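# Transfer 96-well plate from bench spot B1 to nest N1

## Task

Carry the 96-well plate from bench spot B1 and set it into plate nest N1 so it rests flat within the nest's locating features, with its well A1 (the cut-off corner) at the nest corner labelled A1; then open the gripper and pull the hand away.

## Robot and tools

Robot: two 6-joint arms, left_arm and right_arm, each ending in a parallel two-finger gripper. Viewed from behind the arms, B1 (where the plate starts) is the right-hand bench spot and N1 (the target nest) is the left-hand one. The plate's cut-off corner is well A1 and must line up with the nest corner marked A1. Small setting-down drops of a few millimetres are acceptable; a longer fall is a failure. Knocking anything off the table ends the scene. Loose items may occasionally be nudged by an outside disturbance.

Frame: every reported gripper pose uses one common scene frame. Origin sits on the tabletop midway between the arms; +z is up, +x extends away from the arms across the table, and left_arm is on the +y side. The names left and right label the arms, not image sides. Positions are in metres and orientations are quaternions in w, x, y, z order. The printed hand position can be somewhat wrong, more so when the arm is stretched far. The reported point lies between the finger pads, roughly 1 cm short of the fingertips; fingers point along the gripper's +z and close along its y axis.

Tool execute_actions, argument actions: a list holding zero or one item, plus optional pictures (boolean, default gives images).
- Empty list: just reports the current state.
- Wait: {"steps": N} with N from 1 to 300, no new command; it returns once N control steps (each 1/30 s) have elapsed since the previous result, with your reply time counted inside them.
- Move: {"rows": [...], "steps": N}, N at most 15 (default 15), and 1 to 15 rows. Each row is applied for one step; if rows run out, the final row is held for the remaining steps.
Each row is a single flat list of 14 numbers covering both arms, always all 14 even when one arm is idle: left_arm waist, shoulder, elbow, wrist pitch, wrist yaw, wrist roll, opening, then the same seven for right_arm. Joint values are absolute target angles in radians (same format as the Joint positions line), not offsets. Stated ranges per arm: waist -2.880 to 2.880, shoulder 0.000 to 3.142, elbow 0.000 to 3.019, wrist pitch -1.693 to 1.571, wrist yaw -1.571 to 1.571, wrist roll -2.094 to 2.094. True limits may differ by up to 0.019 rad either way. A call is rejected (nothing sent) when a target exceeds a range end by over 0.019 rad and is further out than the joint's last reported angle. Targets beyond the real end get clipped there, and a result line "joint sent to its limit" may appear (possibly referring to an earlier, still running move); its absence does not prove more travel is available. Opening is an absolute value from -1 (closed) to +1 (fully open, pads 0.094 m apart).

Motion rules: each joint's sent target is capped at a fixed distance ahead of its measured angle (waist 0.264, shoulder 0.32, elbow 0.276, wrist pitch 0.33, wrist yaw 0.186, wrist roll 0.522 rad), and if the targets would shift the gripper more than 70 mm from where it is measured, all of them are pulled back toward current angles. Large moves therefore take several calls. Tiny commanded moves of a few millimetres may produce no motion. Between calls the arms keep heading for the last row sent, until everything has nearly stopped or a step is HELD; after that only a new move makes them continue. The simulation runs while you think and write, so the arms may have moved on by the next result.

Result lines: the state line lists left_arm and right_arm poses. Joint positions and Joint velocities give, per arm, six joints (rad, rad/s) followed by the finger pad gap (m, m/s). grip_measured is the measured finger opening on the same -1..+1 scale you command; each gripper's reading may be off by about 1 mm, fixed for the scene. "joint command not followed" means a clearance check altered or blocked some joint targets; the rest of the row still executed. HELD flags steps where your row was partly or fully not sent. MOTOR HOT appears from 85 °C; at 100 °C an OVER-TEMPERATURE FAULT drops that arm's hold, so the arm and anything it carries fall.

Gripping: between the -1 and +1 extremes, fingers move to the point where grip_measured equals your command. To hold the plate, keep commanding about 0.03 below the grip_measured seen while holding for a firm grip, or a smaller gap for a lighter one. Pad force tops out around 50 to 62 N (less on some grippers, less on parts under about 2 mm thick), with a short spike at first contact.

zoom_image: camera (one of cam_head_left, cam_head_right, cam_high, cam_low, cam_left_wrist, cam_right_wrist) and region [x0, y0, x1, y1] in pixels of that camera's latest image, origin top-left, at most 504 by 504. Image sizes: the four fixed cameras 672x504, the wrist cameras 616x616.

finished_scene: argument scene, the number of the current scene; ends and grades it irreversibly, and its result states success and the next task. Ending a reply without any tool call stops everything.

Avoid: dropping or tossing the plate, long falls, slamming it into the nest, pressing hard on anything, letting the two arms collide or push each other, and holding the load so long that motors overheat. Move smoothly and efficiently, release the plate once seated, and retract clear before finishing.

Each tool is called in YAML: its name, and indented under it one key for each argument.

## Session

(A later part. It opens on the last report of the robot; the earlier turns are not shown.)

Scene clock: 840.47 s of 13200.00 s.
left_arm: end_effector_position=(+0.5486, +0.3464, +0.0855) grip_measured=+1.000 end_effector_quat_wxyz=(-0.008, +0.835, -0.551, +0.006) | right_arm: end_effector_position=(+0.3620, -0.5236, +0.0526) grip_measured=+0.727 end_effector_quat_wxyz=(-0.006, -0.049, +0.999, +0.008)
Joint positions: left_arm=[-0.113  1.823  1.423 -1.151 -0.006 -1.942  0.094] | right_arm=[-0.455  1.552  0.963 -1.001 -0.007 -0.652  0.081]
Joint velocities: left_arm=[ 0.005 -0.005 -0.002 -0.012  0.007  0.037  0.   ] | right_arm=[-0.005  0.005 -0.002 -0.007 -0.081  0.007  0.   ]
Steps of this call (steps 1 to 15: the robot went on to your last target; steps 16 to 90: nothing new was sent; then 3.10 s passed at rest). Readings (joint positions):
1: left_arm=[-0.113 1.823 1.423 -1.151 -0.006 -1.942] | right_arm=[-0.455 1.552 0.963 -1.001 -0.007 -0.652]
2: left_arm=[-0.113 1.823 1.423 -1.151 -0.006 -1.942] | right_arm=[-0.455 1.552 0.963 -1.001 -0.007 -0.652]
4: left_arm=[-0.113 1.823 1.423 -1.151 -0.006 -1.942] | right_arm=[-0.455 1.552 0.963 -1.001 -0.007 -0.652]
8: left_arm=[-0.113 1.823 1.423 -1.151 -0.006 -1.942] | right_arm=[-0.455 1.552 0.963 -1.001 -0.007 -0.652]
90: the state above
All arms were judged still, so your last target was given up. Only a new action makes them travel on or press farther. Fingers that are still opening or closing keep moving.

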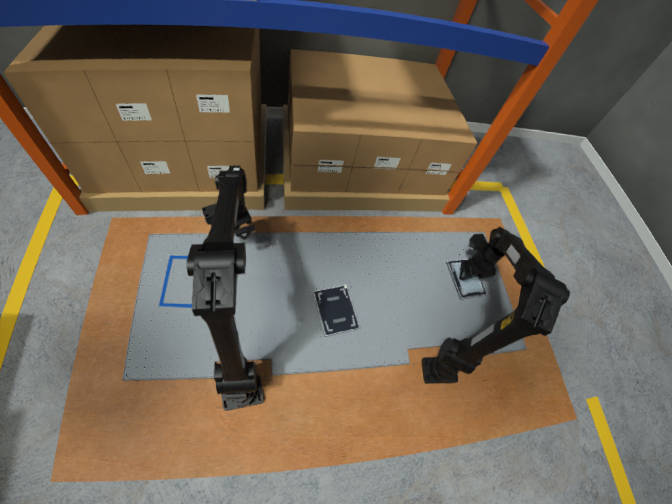

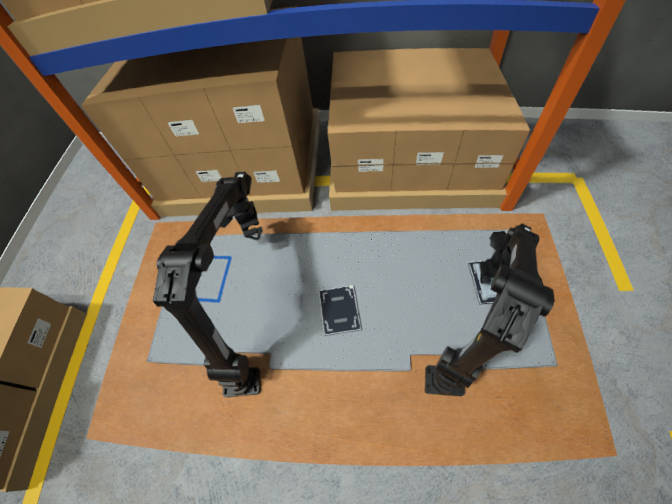

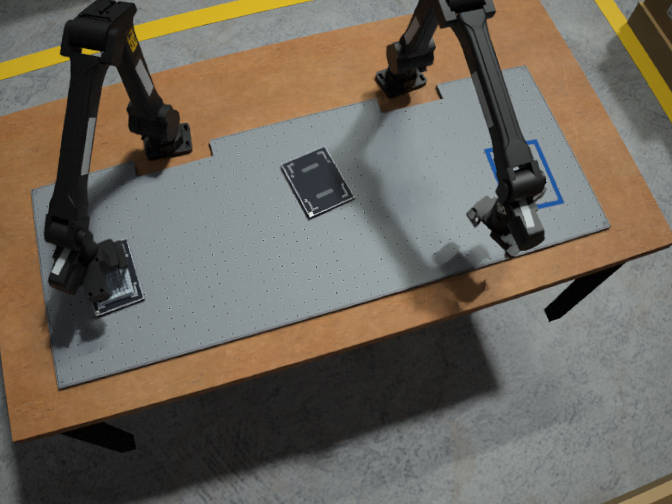

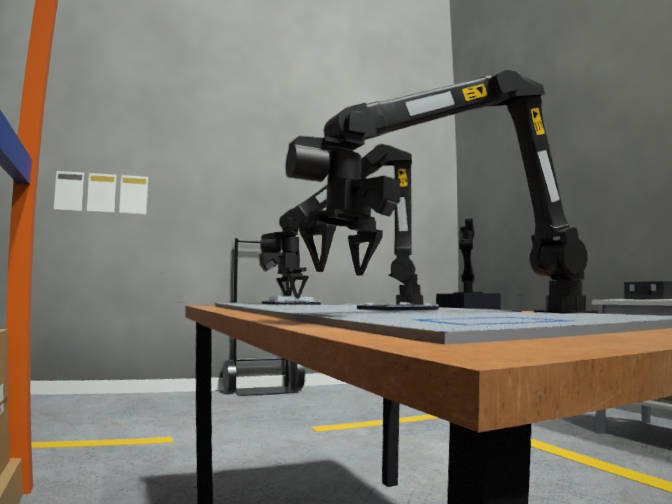

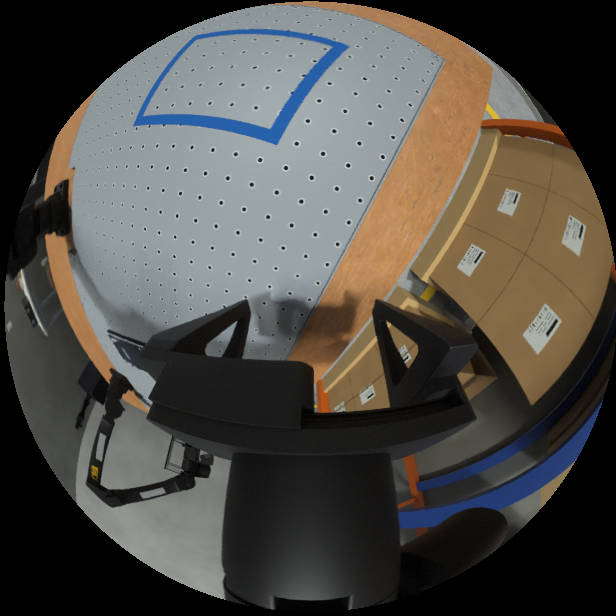

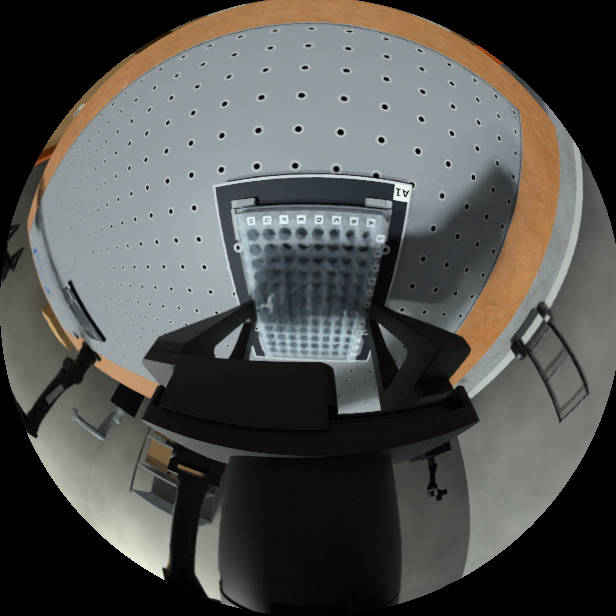

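execute_actions:
  actions:
    - {"rows":[[-0.107,1.795,1.477,-1.162,-0.004,-1.945,1,-0.455,1.560,0.963,-0.998,-0.006,-0.652,0.70],[-0.107,1.795,1.477,-1.162,-0.004,-1.945,1,-0.455,1.552,0.963,-1.001,-0.007,-0.652,0.71],[-0.107,1.795,1.477,-1.162,-0.004,-1.945,1,-0.455,1.550,0.963,-1.001,-0.007,-0.652,0.72],[-0.107,1.795,1.477,-1.162,-0.004,-1.945,1,-0.455,1.550,0.963,-1.001,-0.007,-0.652,0.73],[-0.107,1.795,1.477,-1.162,-0.004,-1.945,1,-0.455,1.550,0.963,-1.001,-0.007,-0.652,0.74],[-0.107,1.795,1.477,-1.162,-0.004,-1.945,1,-0.455,1.550,0.963,-1.001,-0.007,-0.652,0.75],[-0.107,1.795,1.477,-1.162,-0.004,-1.945,1,-0.455,1.550,0.963,-1.001,-0.007,-0.652,0.76],[-0.107,1.795,1.477,-1.162,-0.004,-1.945,1,-0.455,1.550,0.963,-1.001,-0.007,-0.652,0.78],[-0.107,1.795,1.477,-1.162,-0.004,-1.945,1,-0.455,1.550,0.963,-1.001,-0.007,-0.652,0.81],[-0.107,1.795,1.477,-1.162,-0.004,-1.945,1,-0.455,1.550,0.963,-1.001,-0.007,-0.652,0.86],[-0.107,1.795,1.477,-1.162,-0.004,-1.945,1,-0.455,1.550,0.963,-1.001,-0.007,-0.652,0.92],[-0.107,1.795,1.477,-1.162,-0.004,-1.945,1,-0.455,1.550,0.963,-1.001,-0.007,-0.652,1]],"steps":15}

zoom_image:
  camera: "cam_right_wrist"
  region: [225, 190, 275, 240]

zoom_image:
  camera: "cam_right_wrist"
  region: [349, 190, 399, 240]

zoom_image:
  camera: "cam_right_wrist"
  region: [211, 170, 411, 370]

Scene clock: 863.80 s of 13200.00 s.
left_arm: end_effector_position=(+0.5486, +0.3464, +0.0855) grip_measured=+1.000 end_effector_quat_wxyz=(-0.008, +0.835, -0.551, +0.006) | right_arm: end_effector_position=(+0.3620, -0.5236, +0.0526) grip_measured=+1.000 end_effector_quat_wxyz=(-0.006, -0.049, +0.999, +0.008)
Joint positions: left_arm=[-0.113  1.823  1.423 -1.151 -0.006 -1.942  0.094] | right_arm=[-0.455  1.552  0.963 -1.001 -0.007 -0.652  0.094]
Joint velocities: left_arm=[-0.005 -0.005 -0.002  0.012  0.037 -0.037  0.   ] | right_arm=[ 0.005 -0.005 -0.022  0.017  0.022 -0.066  0.   ]
Steps of this call (steps 1 to 90: nothing new was sent; then 19.83 s passed at rest; steps 91 to 105: all 15 steps of this action). Readings (joint positions):
91: left_arm=[-0.113 1.823 1.423 -1.151 -0.006 -1.942] | right_arm=[-0.455 1.552 0.963 -1.001 -0.007 -0.652]
92: left_arm=[-0.113 1.823 1.423 -1.151 -0.006 -1.942] | right_arm=[-0.455 1.552 0.963 -1.001 -0.007 -0.652]
94: left_arm=[-0.113 1.823 1.423 -1.151 -0.006 -1.942] | right_arm=[-0.455 1.552 0.963 -1.001 -0.007 -0.652]
98: left_arm=[-0.113 1.823 1.423 -1.151 -0.006 -1.942] | right_arm=[-0.455 1.552 0.963 -1.001 -0.007 -0.652]
105: the state above

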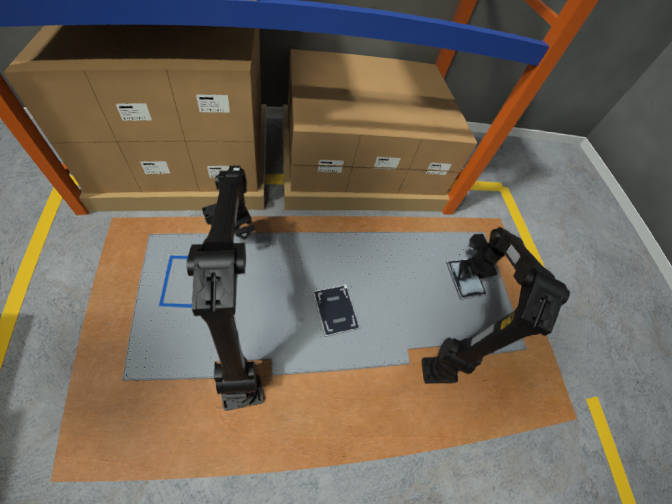

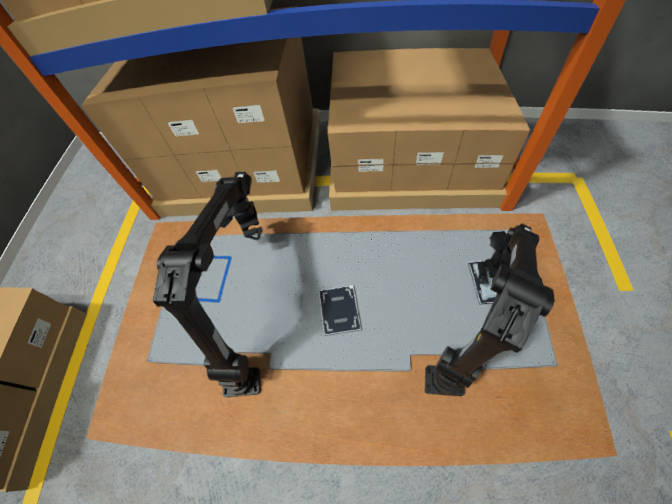

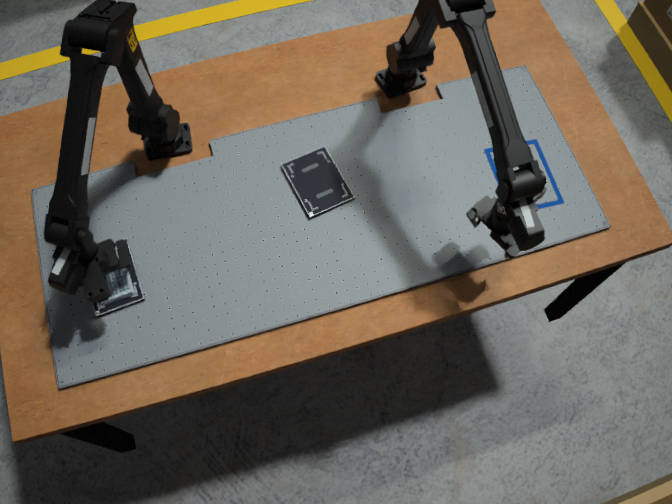

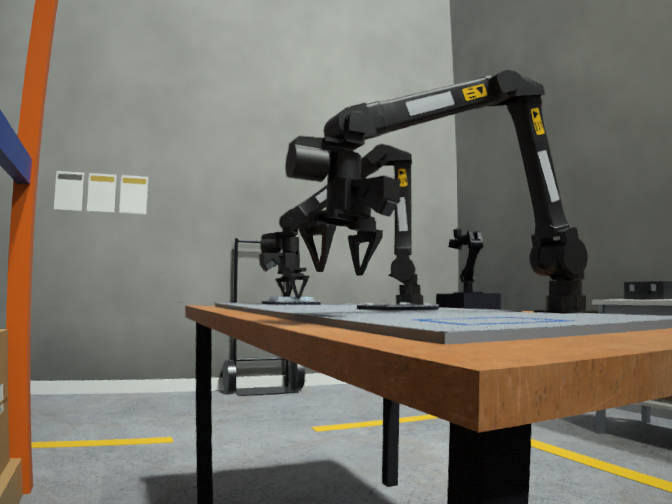

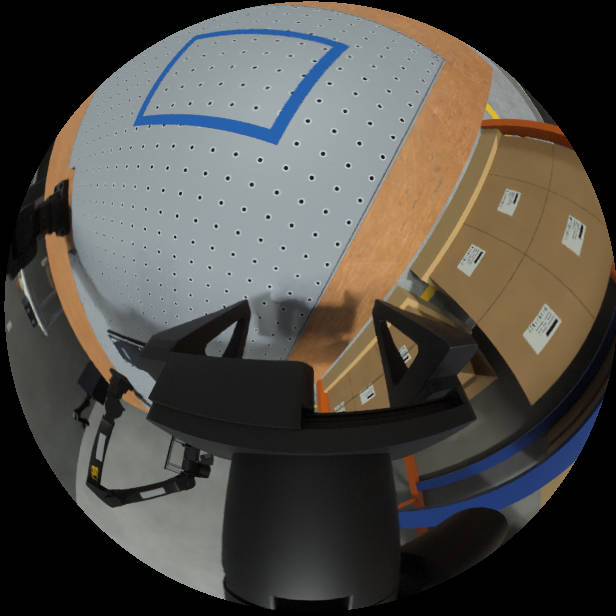

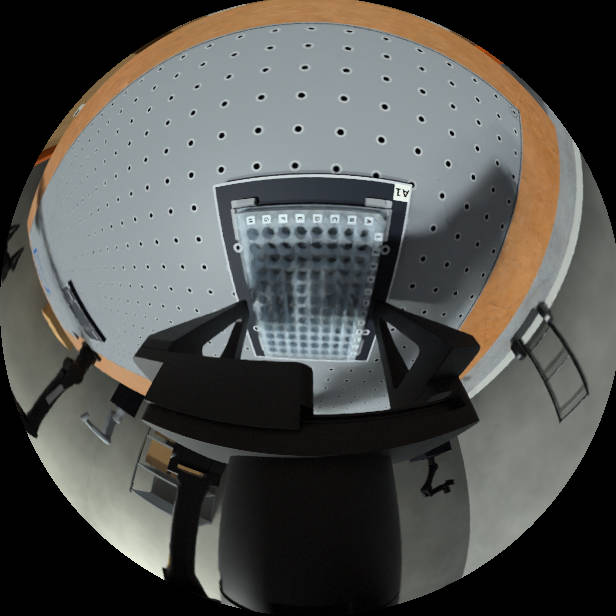

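Region (225, 190, 275, 240) of cam_right_wrist's 616x616 image, scaled by 10.080, with more detail than that image has.

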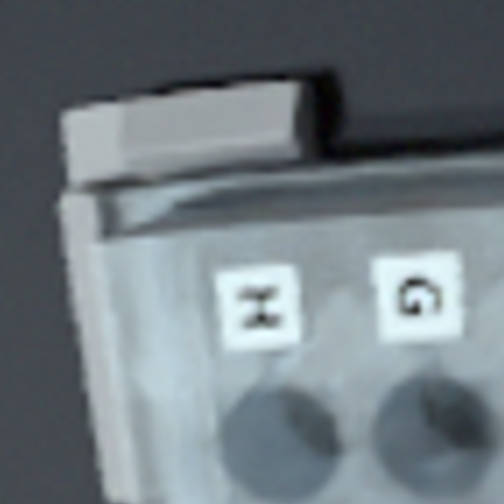

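Region (349, 190, 399, 240) of cam_right_wrist's 616x616 image, scaled by 10.080, with more detail than that image has.

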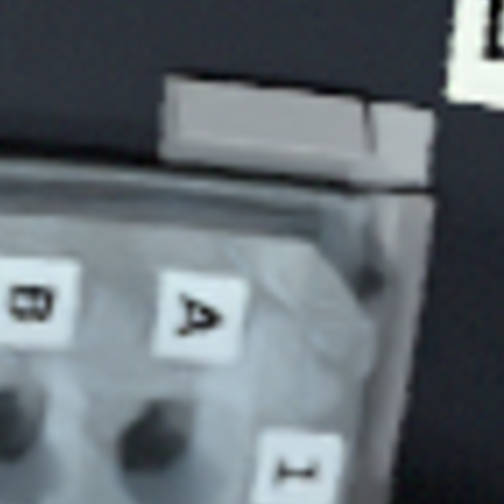

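Region (211, 170, 411, 370) of cam_right_wrist's 616x616 image, scaled by 2.520, with more detail than that image has.

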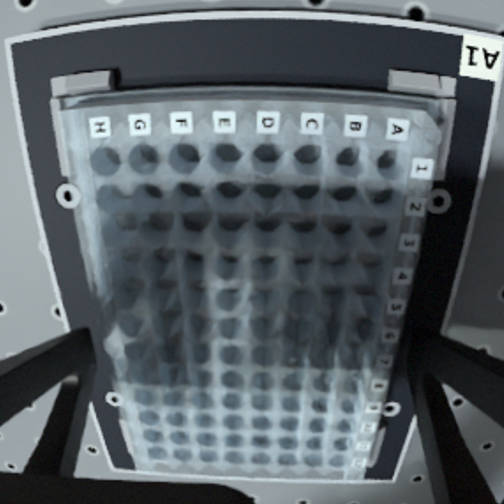

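execute_actions:
  actions:
    - {"rows":[[-0.107,1.795,1.477,-1.162,-0.004,-1.945,1,-0.455,1.525,1.02,-1.008,-0.006,-0.652,1],[-0.107,1.795,1.477,-1.162,-0.004,-1.945,1,-0.455,1.519,1.03,-1.015,-0.006,-0.652,1],[-0.107,1.795,1.477,-1.162,-0.004,-1.945,1,-0.455,1.514,1.034,-1.023,-0.006,-0.652,1],[-0.107,1.795,1.477,-1.162,-0.004,-1.945,1,-0.455,1.510,1.038,-1.031,-0.006,-0.652,1],[-0.107,1.795,1.477,-1.162,-0.004,-1.945,1,-0.455,1.505,1.042,-1.040,-0.006,-0.652,1],[-0.107,1.795,1.477,-1.162,-0.004,-1.945,1,-0.455,1.500,1.046,-1.049,-0.006,-0.652,1],[-0.107,1.795,1.477,-1.162,-0.004,-1.945,1,-0.455,1.495,1.051,-1.058,-0.006,-0.652,1],[-0.107,1.795,1.477,-1.162,-0.004,-1.945,1,-0.455,1.490,1.055,-1.067,-0.006,-0.652,1],[-0.107,1.795,1.477,-1.162,-0.004,-1.945,1,-0.455,1.485,1.060,-1.076,-0.006,-0.652,1],[-0.107,1.795,1.477,-1.162,-0.004,-1.945,1,-0.455,1.480,1.065,-1.086,-0.006,-0.652,1],[-0.107,1.795,1.477,-1.162,-0.004,-1.945,1,-0.455,1.476,1.069,-1.095,-0.006,-0.652,1],[-0.107,1.795,1.477,-1.162,-0.004,-1.945,1,-0.455,1.472,1.073,-1.103,-0.006,-0.652,1],[-0.107,1.795,1.477,-1.162,-0.004,-1.945,1,-0.455,1.470,1.075,-1.108,-0.006,-0.652,1]],"steps":15}
  pictures: false

execute_actions:
  actions:
    - {"steps":8}

zoom_image:
  camera: "cam_right_wrist"
  region: [231, 180, 391, 340]

zoom_image:
  camera: "cam_low"
  region: [255, 270, 325, 312]

Scene clock: 912.87 s of 13200.00 s.
left_arm: end_effector_position=(+0.5486, +0.3464, +0.0855) grip_measured=+1.000 end_effector_quat_wxyz=(-0.008, +0.835, -0.551, +0.006) | right_arm: end_effector_position=(+0.3651, -0.5255, +0.0912) grip_measured=+1.000 end_effector_quat_wxyz=(+0.001, -0.049, +0.999, +0.004)
Joint positions: left_arm=[-0.113  1.823  1.423 -1.151 -0.006 -1.942  0.094] | right_arm=[-0.455  1.495  1.015 -1.094 -0.007 -0.652  0.094]
Joint velocities: left_arm=[-0.005 -0.015  0.012  0.002  0.007  0.051  0.   ] | right_arm=[ 0.015 -0.161  0.095 -0.085 -0.051  0.051  0.   ]
Steps of this call (steps 1 to 15: the robot went on to your last target; steps 16 to 90: nothing new was sent; then 45.57 s passed at rest; steps 91 to 105: all 15 steps of this action). Readings (joint positions):
91: left_arm=[-0.113 1.823 1.423 -1.151 -0.006 -1.942] | right_arm=[-0.455 1.552 0.963 -1.001 -0.007 -0.652]
92: left_arm=[-0.113 1.823 1.423 -1.151 -0.006 -1.942] | right_arm=[-0.455 1.552 0.963 -1.002 -0.007 -0.652]
94: left_arm=[-0.113 1.823 1.423 -1.151 -0.006 -1.942] | right_arm=[-0.455 1.551 0.967 -1.010 -0.007 -0.652]
98: left_arm=[-0.113 1.823 1.423 -1.151 -0.006 -1.942] | right_arm=[-0.455 1.538 0.982 -1.041 -0.007 -0.652]
105: the state above

Scene clock: 913.13 s of 13200.00 s.
left_arm: end_effector_position=(+0.5486, +0.3464, +0.0855) grip_measured=+1.000 end_effector_quat_wxyz=(-0.008, +0.835, -0.551, +0.006) | right_arm: end_effector_position=(+0.3660, -0.5261, +0.0957) grip_measured=+1.000 end_effector_quat_wxyz=(+0.004, -0.049, +0.999, +0.002)
Joint positions: left_arm=[-0.113  1.823  1.423 -1.151 -0.006 -1.942  0.094] | right_arm=[-0.455  1.487  1.02  -1.099 -0.007 -0.652  0.094]
Joint velocities: left_arm=[-0.015 -0.005  0.012  0.007 -0.037  0.007  0.   ] | right_arm=[-0.015 -0.015 -0.022  0.002  0.022 -0.066  0.   ]
Steps of this call (steps 1 to 8: the robot went on to your last target). Readings (joint positions):
1: left_arm=[-0.113 1.823 1.423 -1.151 -0.006 -1.942] | right_arm=[-0.455 1.491 1.018 -1.096 -0.007 -0.652]
2: left_arm=[-0.113 1.823 1.423 -1.151 -0.006 -1.942] | right_arm=[-0.455 1.489 1.019 -1.096 -0.007 -0.652]
4: left_arm=[-0.113 1.823 1.423 -1.151 -0.006 -1.942] | right_arm=[-0.455 1.487 1.020 -1.097 -0.007 -0.652]
8: the state above

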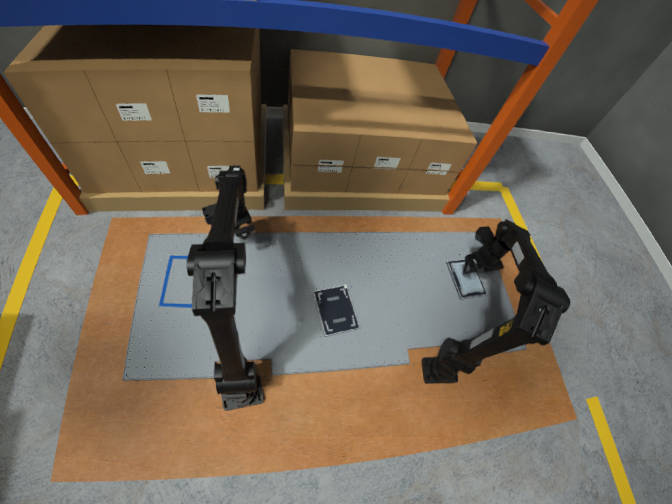

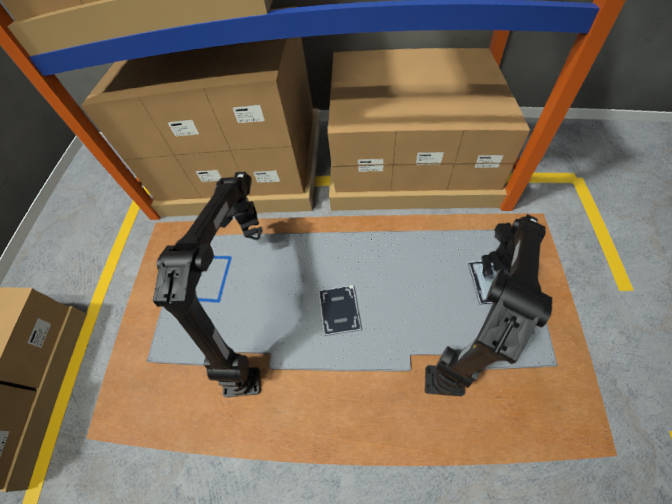

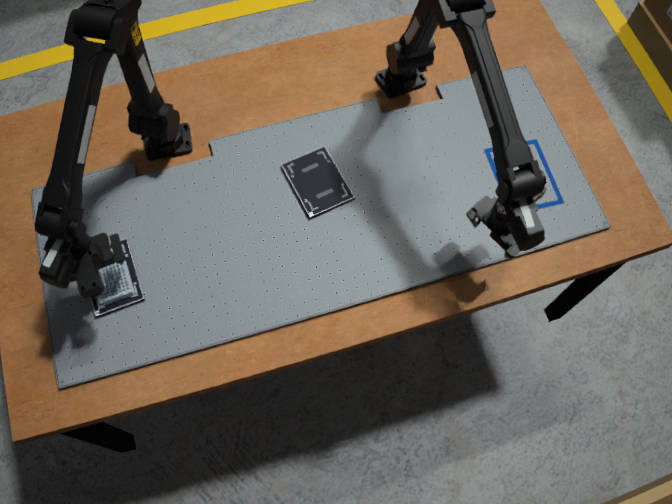

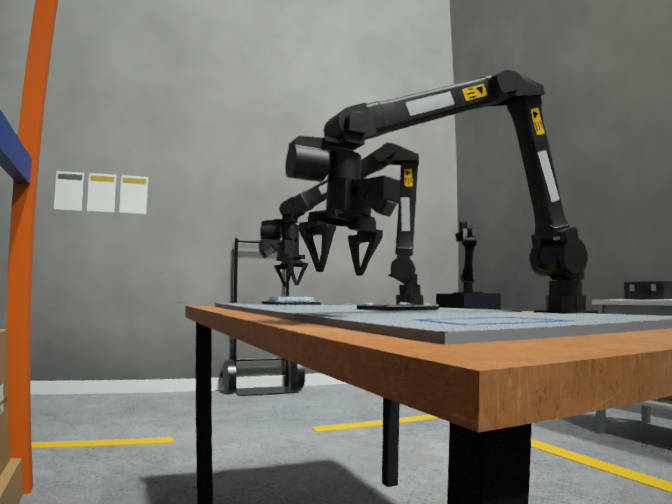

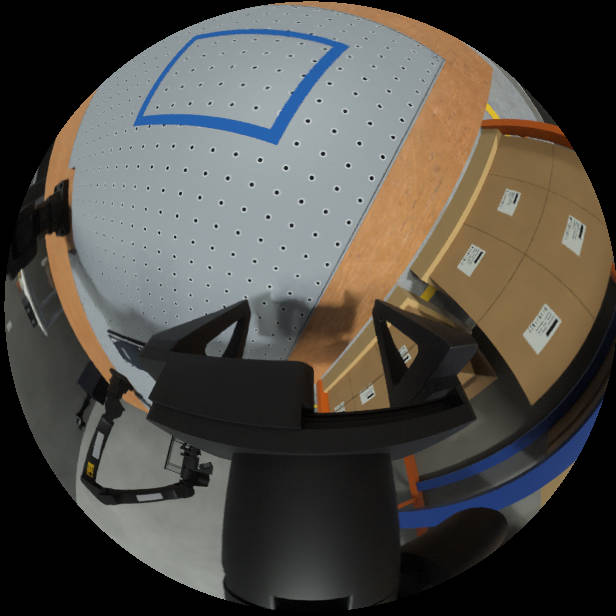

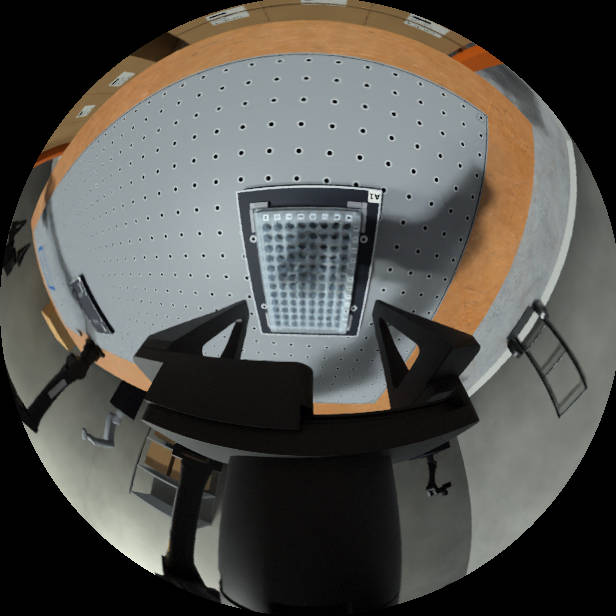

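Region (231, 180, 391, 340) of cam_right_wrist's 616x616 image, scaled by 3.150, with more detail than that image has.

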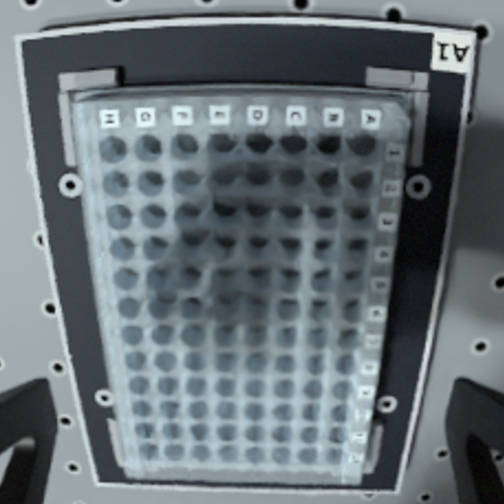

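Region (255, 270, 325, 312) of cam_low's 672x504 image, scaled by 7.200, with more detail than that image has; it fills the top 302 rows of this view, and the rest is white.

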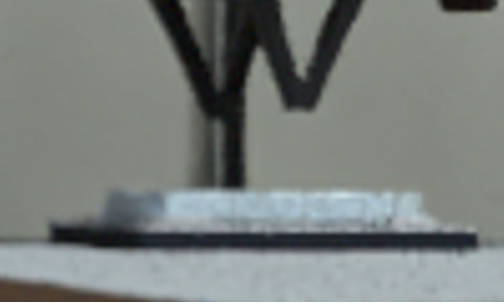

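zoom_image:
  camera: "cam_right_wrist"
  region: [245, 195, 285, 245]

zoom_image:
  camera: "cam_right_wrist"
  region: [332, 195, 372, 245]

zoom_image:
  camera: "cam_low"
  region: [260, 290, 292, 308]

zoom_image:
  camera: "cam_high"
  region: [85, 250, 155, 320]

Region (245, 195, 285, 245) of cam_right_wrist's 616x616 image, scaled by 10.080, with more detail than that image has; it fills the left 403 columns of this view, and the rest is white.

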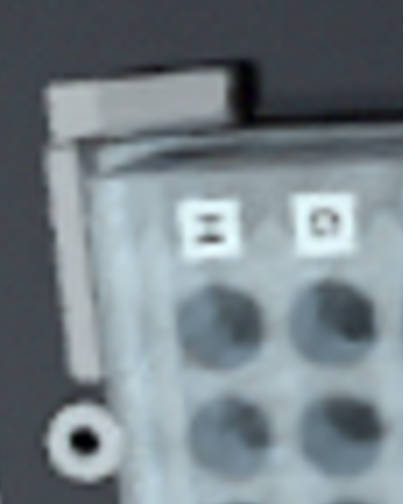

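Region (332, 195, 372, 245) of cam_right_wrist's 616x616 image, scaled by 10.080, with more detail than that image has; it fills the left 403 columns of this view, and the rest is white.

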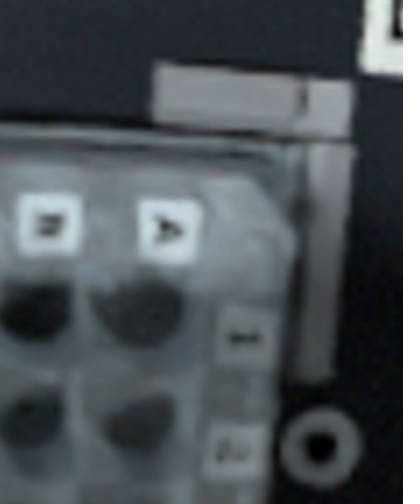

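Region (260, 290, 292, 308) of cam_low's 672x504 image, scaled by 15.750, with more detail than that image has; it fills the top 284 rows of this view, and the rest is white.

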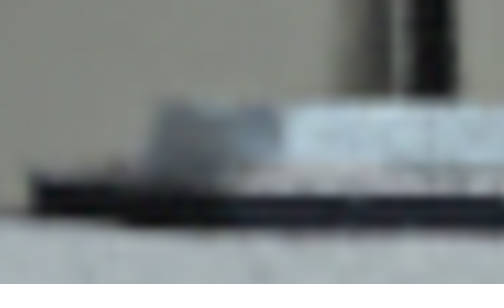

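Region (85, 250, 155, 320) of cam_high's 672x504 image, scaled by 7.200, with more detail than that image has.

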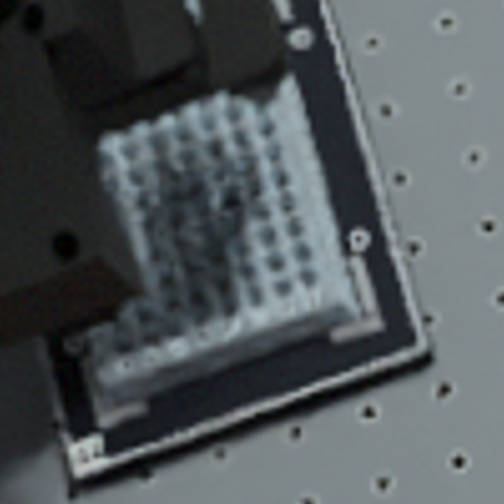

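zoom_image:
  camera: "cam_low"
  region: [280, 293, 304, 307]

zoom_image:
  camera: "cam_low"
  region: [300, 293, 324, 307]

zoom_image:
  camera: "cam_low"
  region: [352, 296, 442, 316]

Region (280, 293, 304, 307) of cam_low's 672x504 image, scaled by 21.000, with more detail than that image has; it fills the top 294 rows of this view, and the rest is white.

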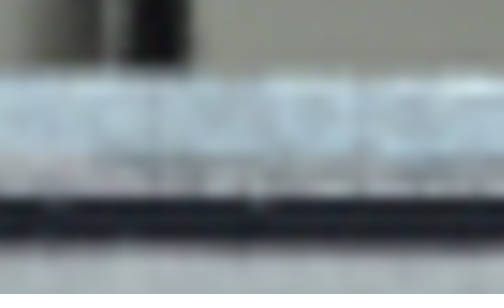

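Region (300, 293, 324, 307) of cam_low's 672x504 image, scaled by 21.000, with more detail than that image has; it fills the top 294 rows of this view, and the rest is white.

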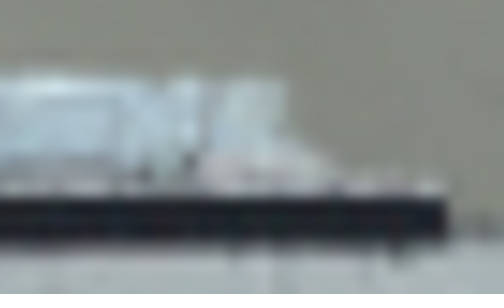

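Region (352, 296, 442, 316) of cam_low's 672x504 image, scaled by 5.600, with more detail than that image has.

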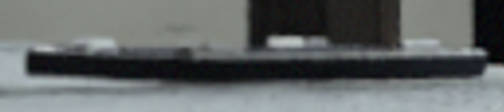

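zoom_image:
  camera: "cam_right_wrist"
  region: [255, 300, 365, 345]

zoom_image:
  camera: "cam_head_left"
  region: [442, 255, 492, 305]

Region (255, 300, 365, 345) of cam_right_wrist's 616x616 image, scaled by 4.582, with more detail than that image has; it fills the top 206 rows of this view, and the rest is white.

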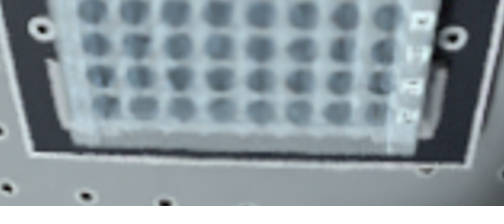

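Region (442, 255, 492, 305) of cam_head_left's 672x504 image, scaled by 10.080, with more detail than that image has.

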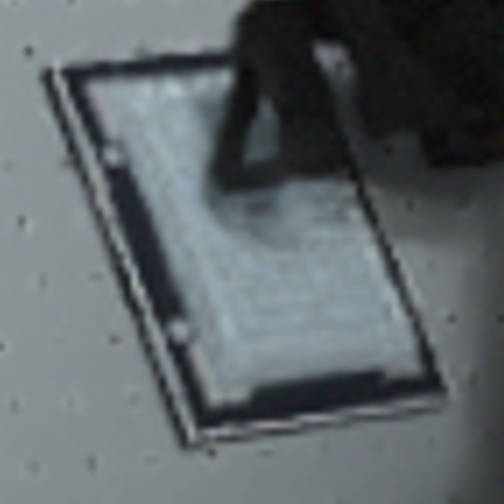

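execute_actions:
  actions:
    - {"rows":[[-0.107,1.795,1.477,-1.162,-0.004,-1.945,1,-0.455,1.45,1.08,-1.11,-0.006,-0.652,1],[-0.107,1.795,1.477,-1.162,-0.004,-1.945,1,-0.453,1.43,1.08,-1.11,-0.006,-0.652,1],[-0.107,1.795,1.477,-1.162,-0.004,-1.945,1,-0.448,1.41,1.08,-1.11,-0.006,-0.652,1],[-0.107,1.795,1.477,-1.162,-0.004,-1.945,1,-0.44,1.385,1.08,-1.11,-0.006,-0.652,1],[-0.107,1.795,1.477,-1.162,-0.004,-1.945,1,-0.428,1.36,1.08,-1.11,-0.006,-0.652,1],[-0.107,1.795,1.477,-1.162,-0.004,-1.945,1,-0.412,1.335,1.08,-1.11,-0.006,-0.652,1],[-0.107,1.795,1.477,-1.162,-0.004,-1.945,1,-0.392,1.31,1.08,-1.11,-0.006,-0.652,1],[-0.107,1.795,1.477,-1.162,-0.004,-1.945,1,-0.368,1.29,1.08,-1.11,-0.006,-0.652,1],[-0.107,1.795,1.477,-1.162,-0.004,-1.945,1,-0.34,1.27,1.08,-1.11,-0.006,-0.652,1],[-0.107,1.795,1.477,-1.162,-0.004,-1.945,1,-0.31,1.255,1.08,-1.11,-0.006,-0.652,1],[-0.107,1.795,1.477,-1.162,-0.004,-1.945,1,-0.28,1.24,1.08,-1.11,-0.006,-0.652,1],[-0.107,1.795,1.477,-1.162,-0.004,-1.945,1,-0.25,1.23,1.08,-1.11,-0.006,-0.652,1],[-0.107,1.795,1.477,-1.162,-0.004,-1.945,1,-0.22,1.22,1.08,-1.11,-0.006,-0.652,1],[-0.107,1.795,1.477,-1.162,-0.004,-1.945,1,-0.195,1.215,1.08,-1.11,-0.006,-0.652,1],[-0.107,1.795,1.477,-1.162,-0.004,-1.945,1,-0.175,1.21,1.08,-1.11,-0.006,-0.652,1]],"steps":15}
  pictures: false

execute_actions:
  actions:
    - {"rows":[[-0.107,1.795,1.477,-1.162,-0.004,-1.945,1,-0.155,1.21,1.08,-1.11,-0.006,-0.652,1],[-0.107,1.795,1.477,-1.162,-0.004,-1.945,1,-0.14,1.21,1.08,-1.11,-0.006,-0.652,1],[-0.107,1.795,1.477,-1.162,-0.004,-1.945,1,-0.128,1.21,1.08,-1.11,-0.006,-0.652,1],[-0.107,1.795,1.477,-1.162,-0.004,-1.945,1,-0.12,1.21,1.08,-1.11,-0.006,-0.652,1]],"steps":15}

zoom_image:
  camera: "cam_high"
  region: [70, 235, 155, 320]

zoom_image:
  camera: "cam_head_right"
  region: [462, 255, 517, 310]

Scene clock: 964.93 s of 13200.00 s.
left_arm: end_effector_position=(+0.5486, +0.3464, +0.0855) grip_measured=+1.000 end_effector_quat_wxyz=(-0.008, +0.835, -0.551, +0.006) | right_arm: end_effector_position=(+0.4021, -0.4399, +0.1981) grip_measured=+1.000 end_effector_quat_wxyz=(+0.122, -0.165, +0.977, -0.061)
Joint positions: left_arm=[-0.113  1.823  1.423 -1.151 -0.006 -1.942  0.094] | right_arm=[-0.22   1.22   1.023 -1.1   -0.006 -0.652  0.094]
Joint velocities: left_arm=[-0.005 -0.015 -0.002  0.012 -0.066 -0.022  0.   ] | right_arm=[ 0.991 -0.366  0.037  0.002 -0.037 -0.037  0.   ]
Steps of this call (steps 1 to 15: the robot went on to your last target; steps 16 to 90: nothing new was sent; then 48.30 s passed at rest; steps 91 to 105: all 15 steps of this action). Readings (joint positions):
91: left_arm=[-0.113 1.823 1.423 -1.151 -0.006 -1.942] | right_arm=[-0.455 1.487 1.020 -1.099 -0.007 -0.652]
92: left_arm=[-0.113 1.823 1.423 -1.151 -0.006 -1.942] | right_arm=[-0.455 1.485 1.020 -1.099 -0.007 -0.652]
94: left_arm=[-0.113 1.823 1.423 -1.151 -0.006 -1.942] | right_arm=[-0.455 1.472 1.020 -1.100 -0.007 -0.652]
98: left_arm=[-0.113 1.823 1.423 -1.151 -0.006 -1.942] | right_arm=[-0.428 1.391 1.020 -1.100 -0.006 -0.652]
105: the state above

Scene clock: 965.43 s of 13200.00 s.
left_arm: end_effector_position=(+0.5486, +0.3464, +0.0855) grip_measured=+1.000 end_effector_quat_wxyz=(-0.008, +0.835, -0.551, +0.006) | right_arm: end_effector_position=(+0.4127, -0.3985, +0.2059) grip_measured=+1.000 end_effector_quat_wxyz=(+0.134, -0.217, +0.965, -0.058)
Joint positions: left_arm=[-0.113  1.823  1.423 -1.151 -0.006 -1.942  0.094] | right_arm=[-0.112  1.203  1.027 -1.102 -0.006 -0.652  0.094]
Joint velocities: left_arm=[-0.005 -0.005 -0.007  0.007  0.081 -0.095  0.   ] | right_arm=[-0.005 -0.005 -0.037  0.007 -0.007 -0.051  0.   ]
Steps of this call (steps 1 to 15: all 15 steps of this action). Readings (joint positions):
1: left_arm=[-0.113 1.823 1.423 -1.151 -0.006 -1.942] | right_arm=[-0.188 1.210 1.025 -1.100 -0.006 -0.652]
2: left_arm=[-0.113 1.823 1.423 -1.151 -0.006 -1.942] | right_arm=[-0.162 1.204 1.026 -1.100 -0.006 -0.652]
4: left_arm=[-0.113 1.823 1.423 -1.151 -0.006 -1.942] | right_arm=[-0.126 1.203 1.027 -1.100 -0.006 -0.652]
8: left_arm=[-0.113 1.823 1.423 -1.151 -0.006 -1.942] | right_arm=[-0.112 1.203 1.027 -1.102 -0.006 -0.652]
15: the state above

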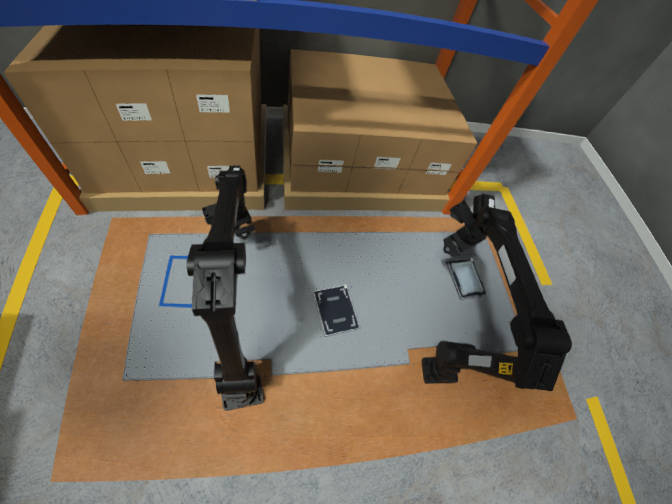

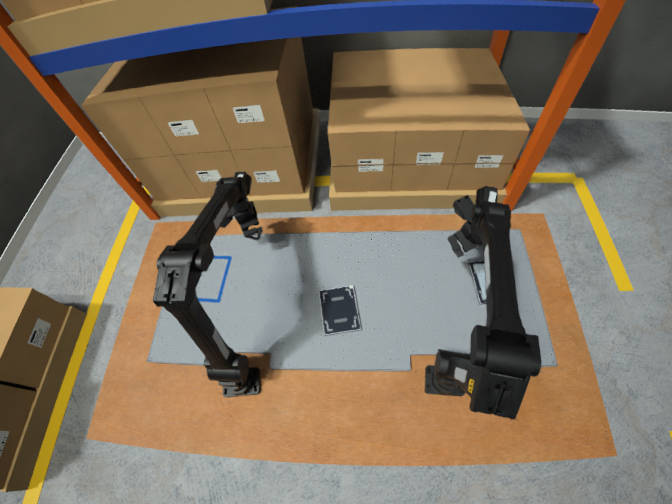

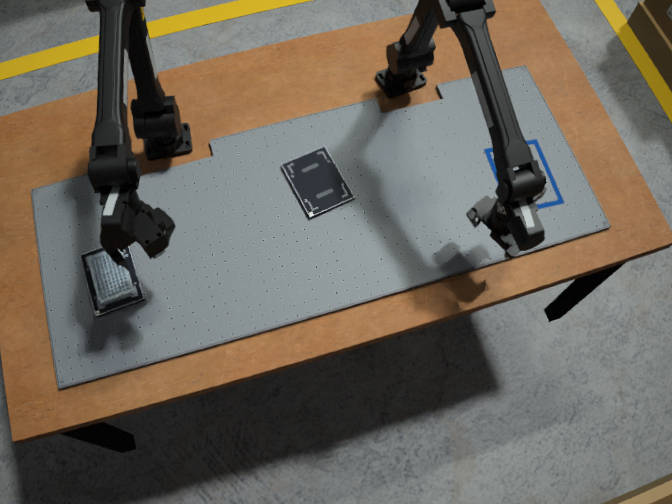

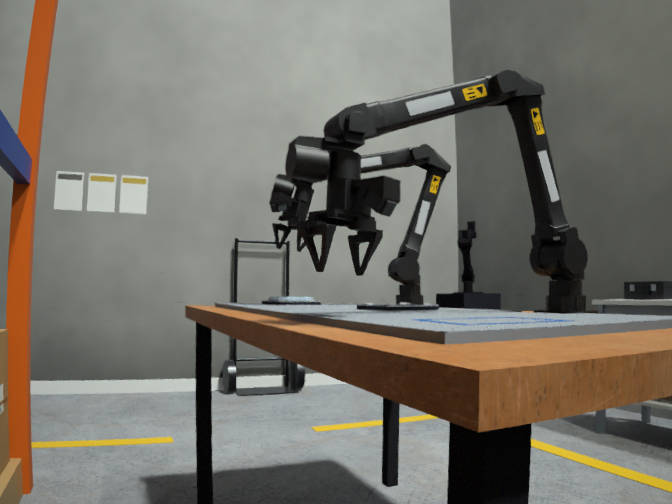

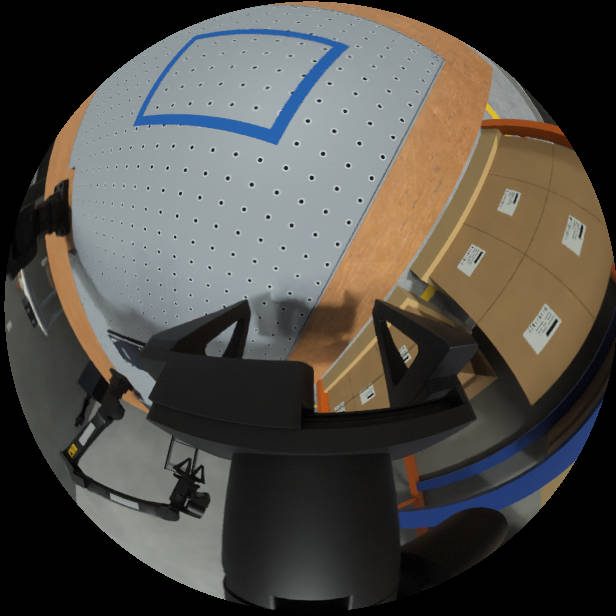

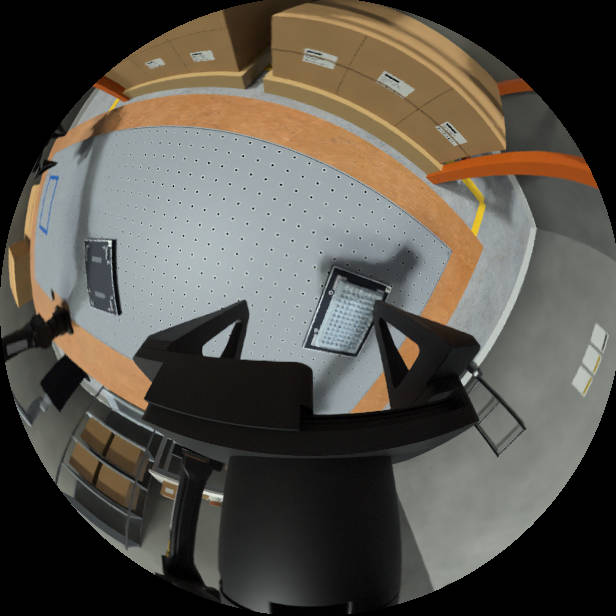

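Region (70, 235, 155, 320) of cam_high's 672x504 image, scaled by 5.929, with more detail than that image has.

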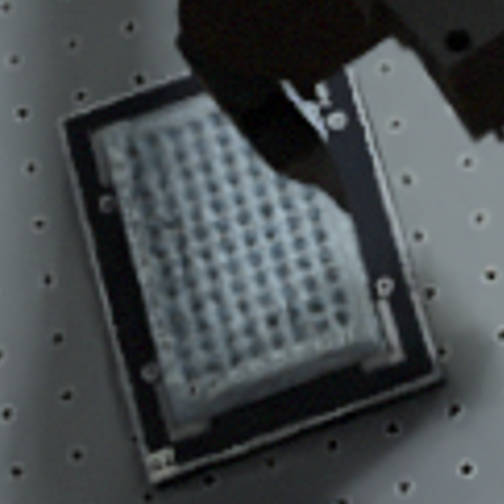

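Region (462, 255, 517, 310) of cam_head_right's 672x504 image, scaled by 9.164, with more detail than that image has.

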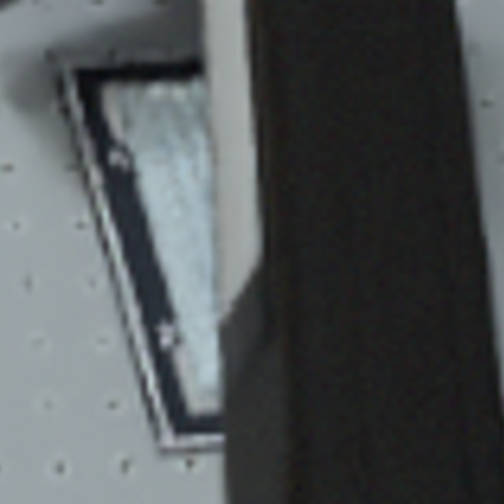

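zoom_image:
  camera: "cam_right_wrist"
  region: [300, 262, 395, 360]

zoom_image:
  camera: "cam_right_wrist"
  region: [322, 265, 362, 305]

Region (300, 262, 395, 360) of cam_right_wrist's 616x616 image, scaled by 5.143, with more detail than that image has; it fills the left 489 columns of this view, and the rest is white.

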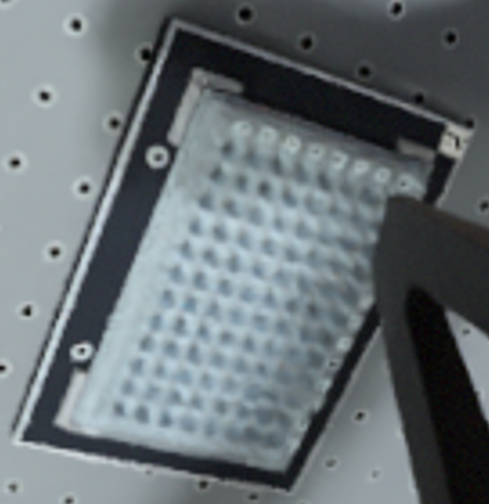

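Region (322, 265, 362, 305) of cam_right_wrist's 616x616 image, scaled by 12.600, with more detail than that image has.

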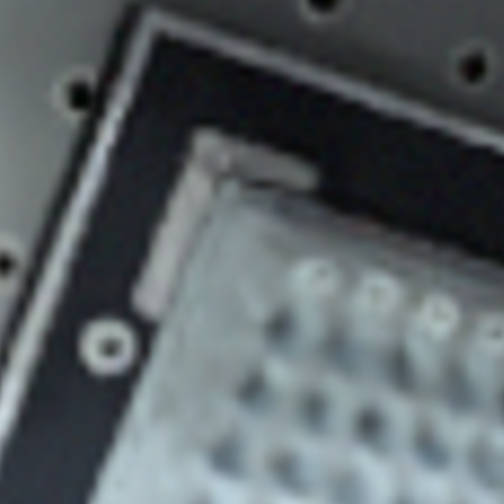

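The plate sits level inside all four locators, with A1 at the marked corner. The arm is clear.

finished_scene:
  scene: 2

The scene is finished: the task was done.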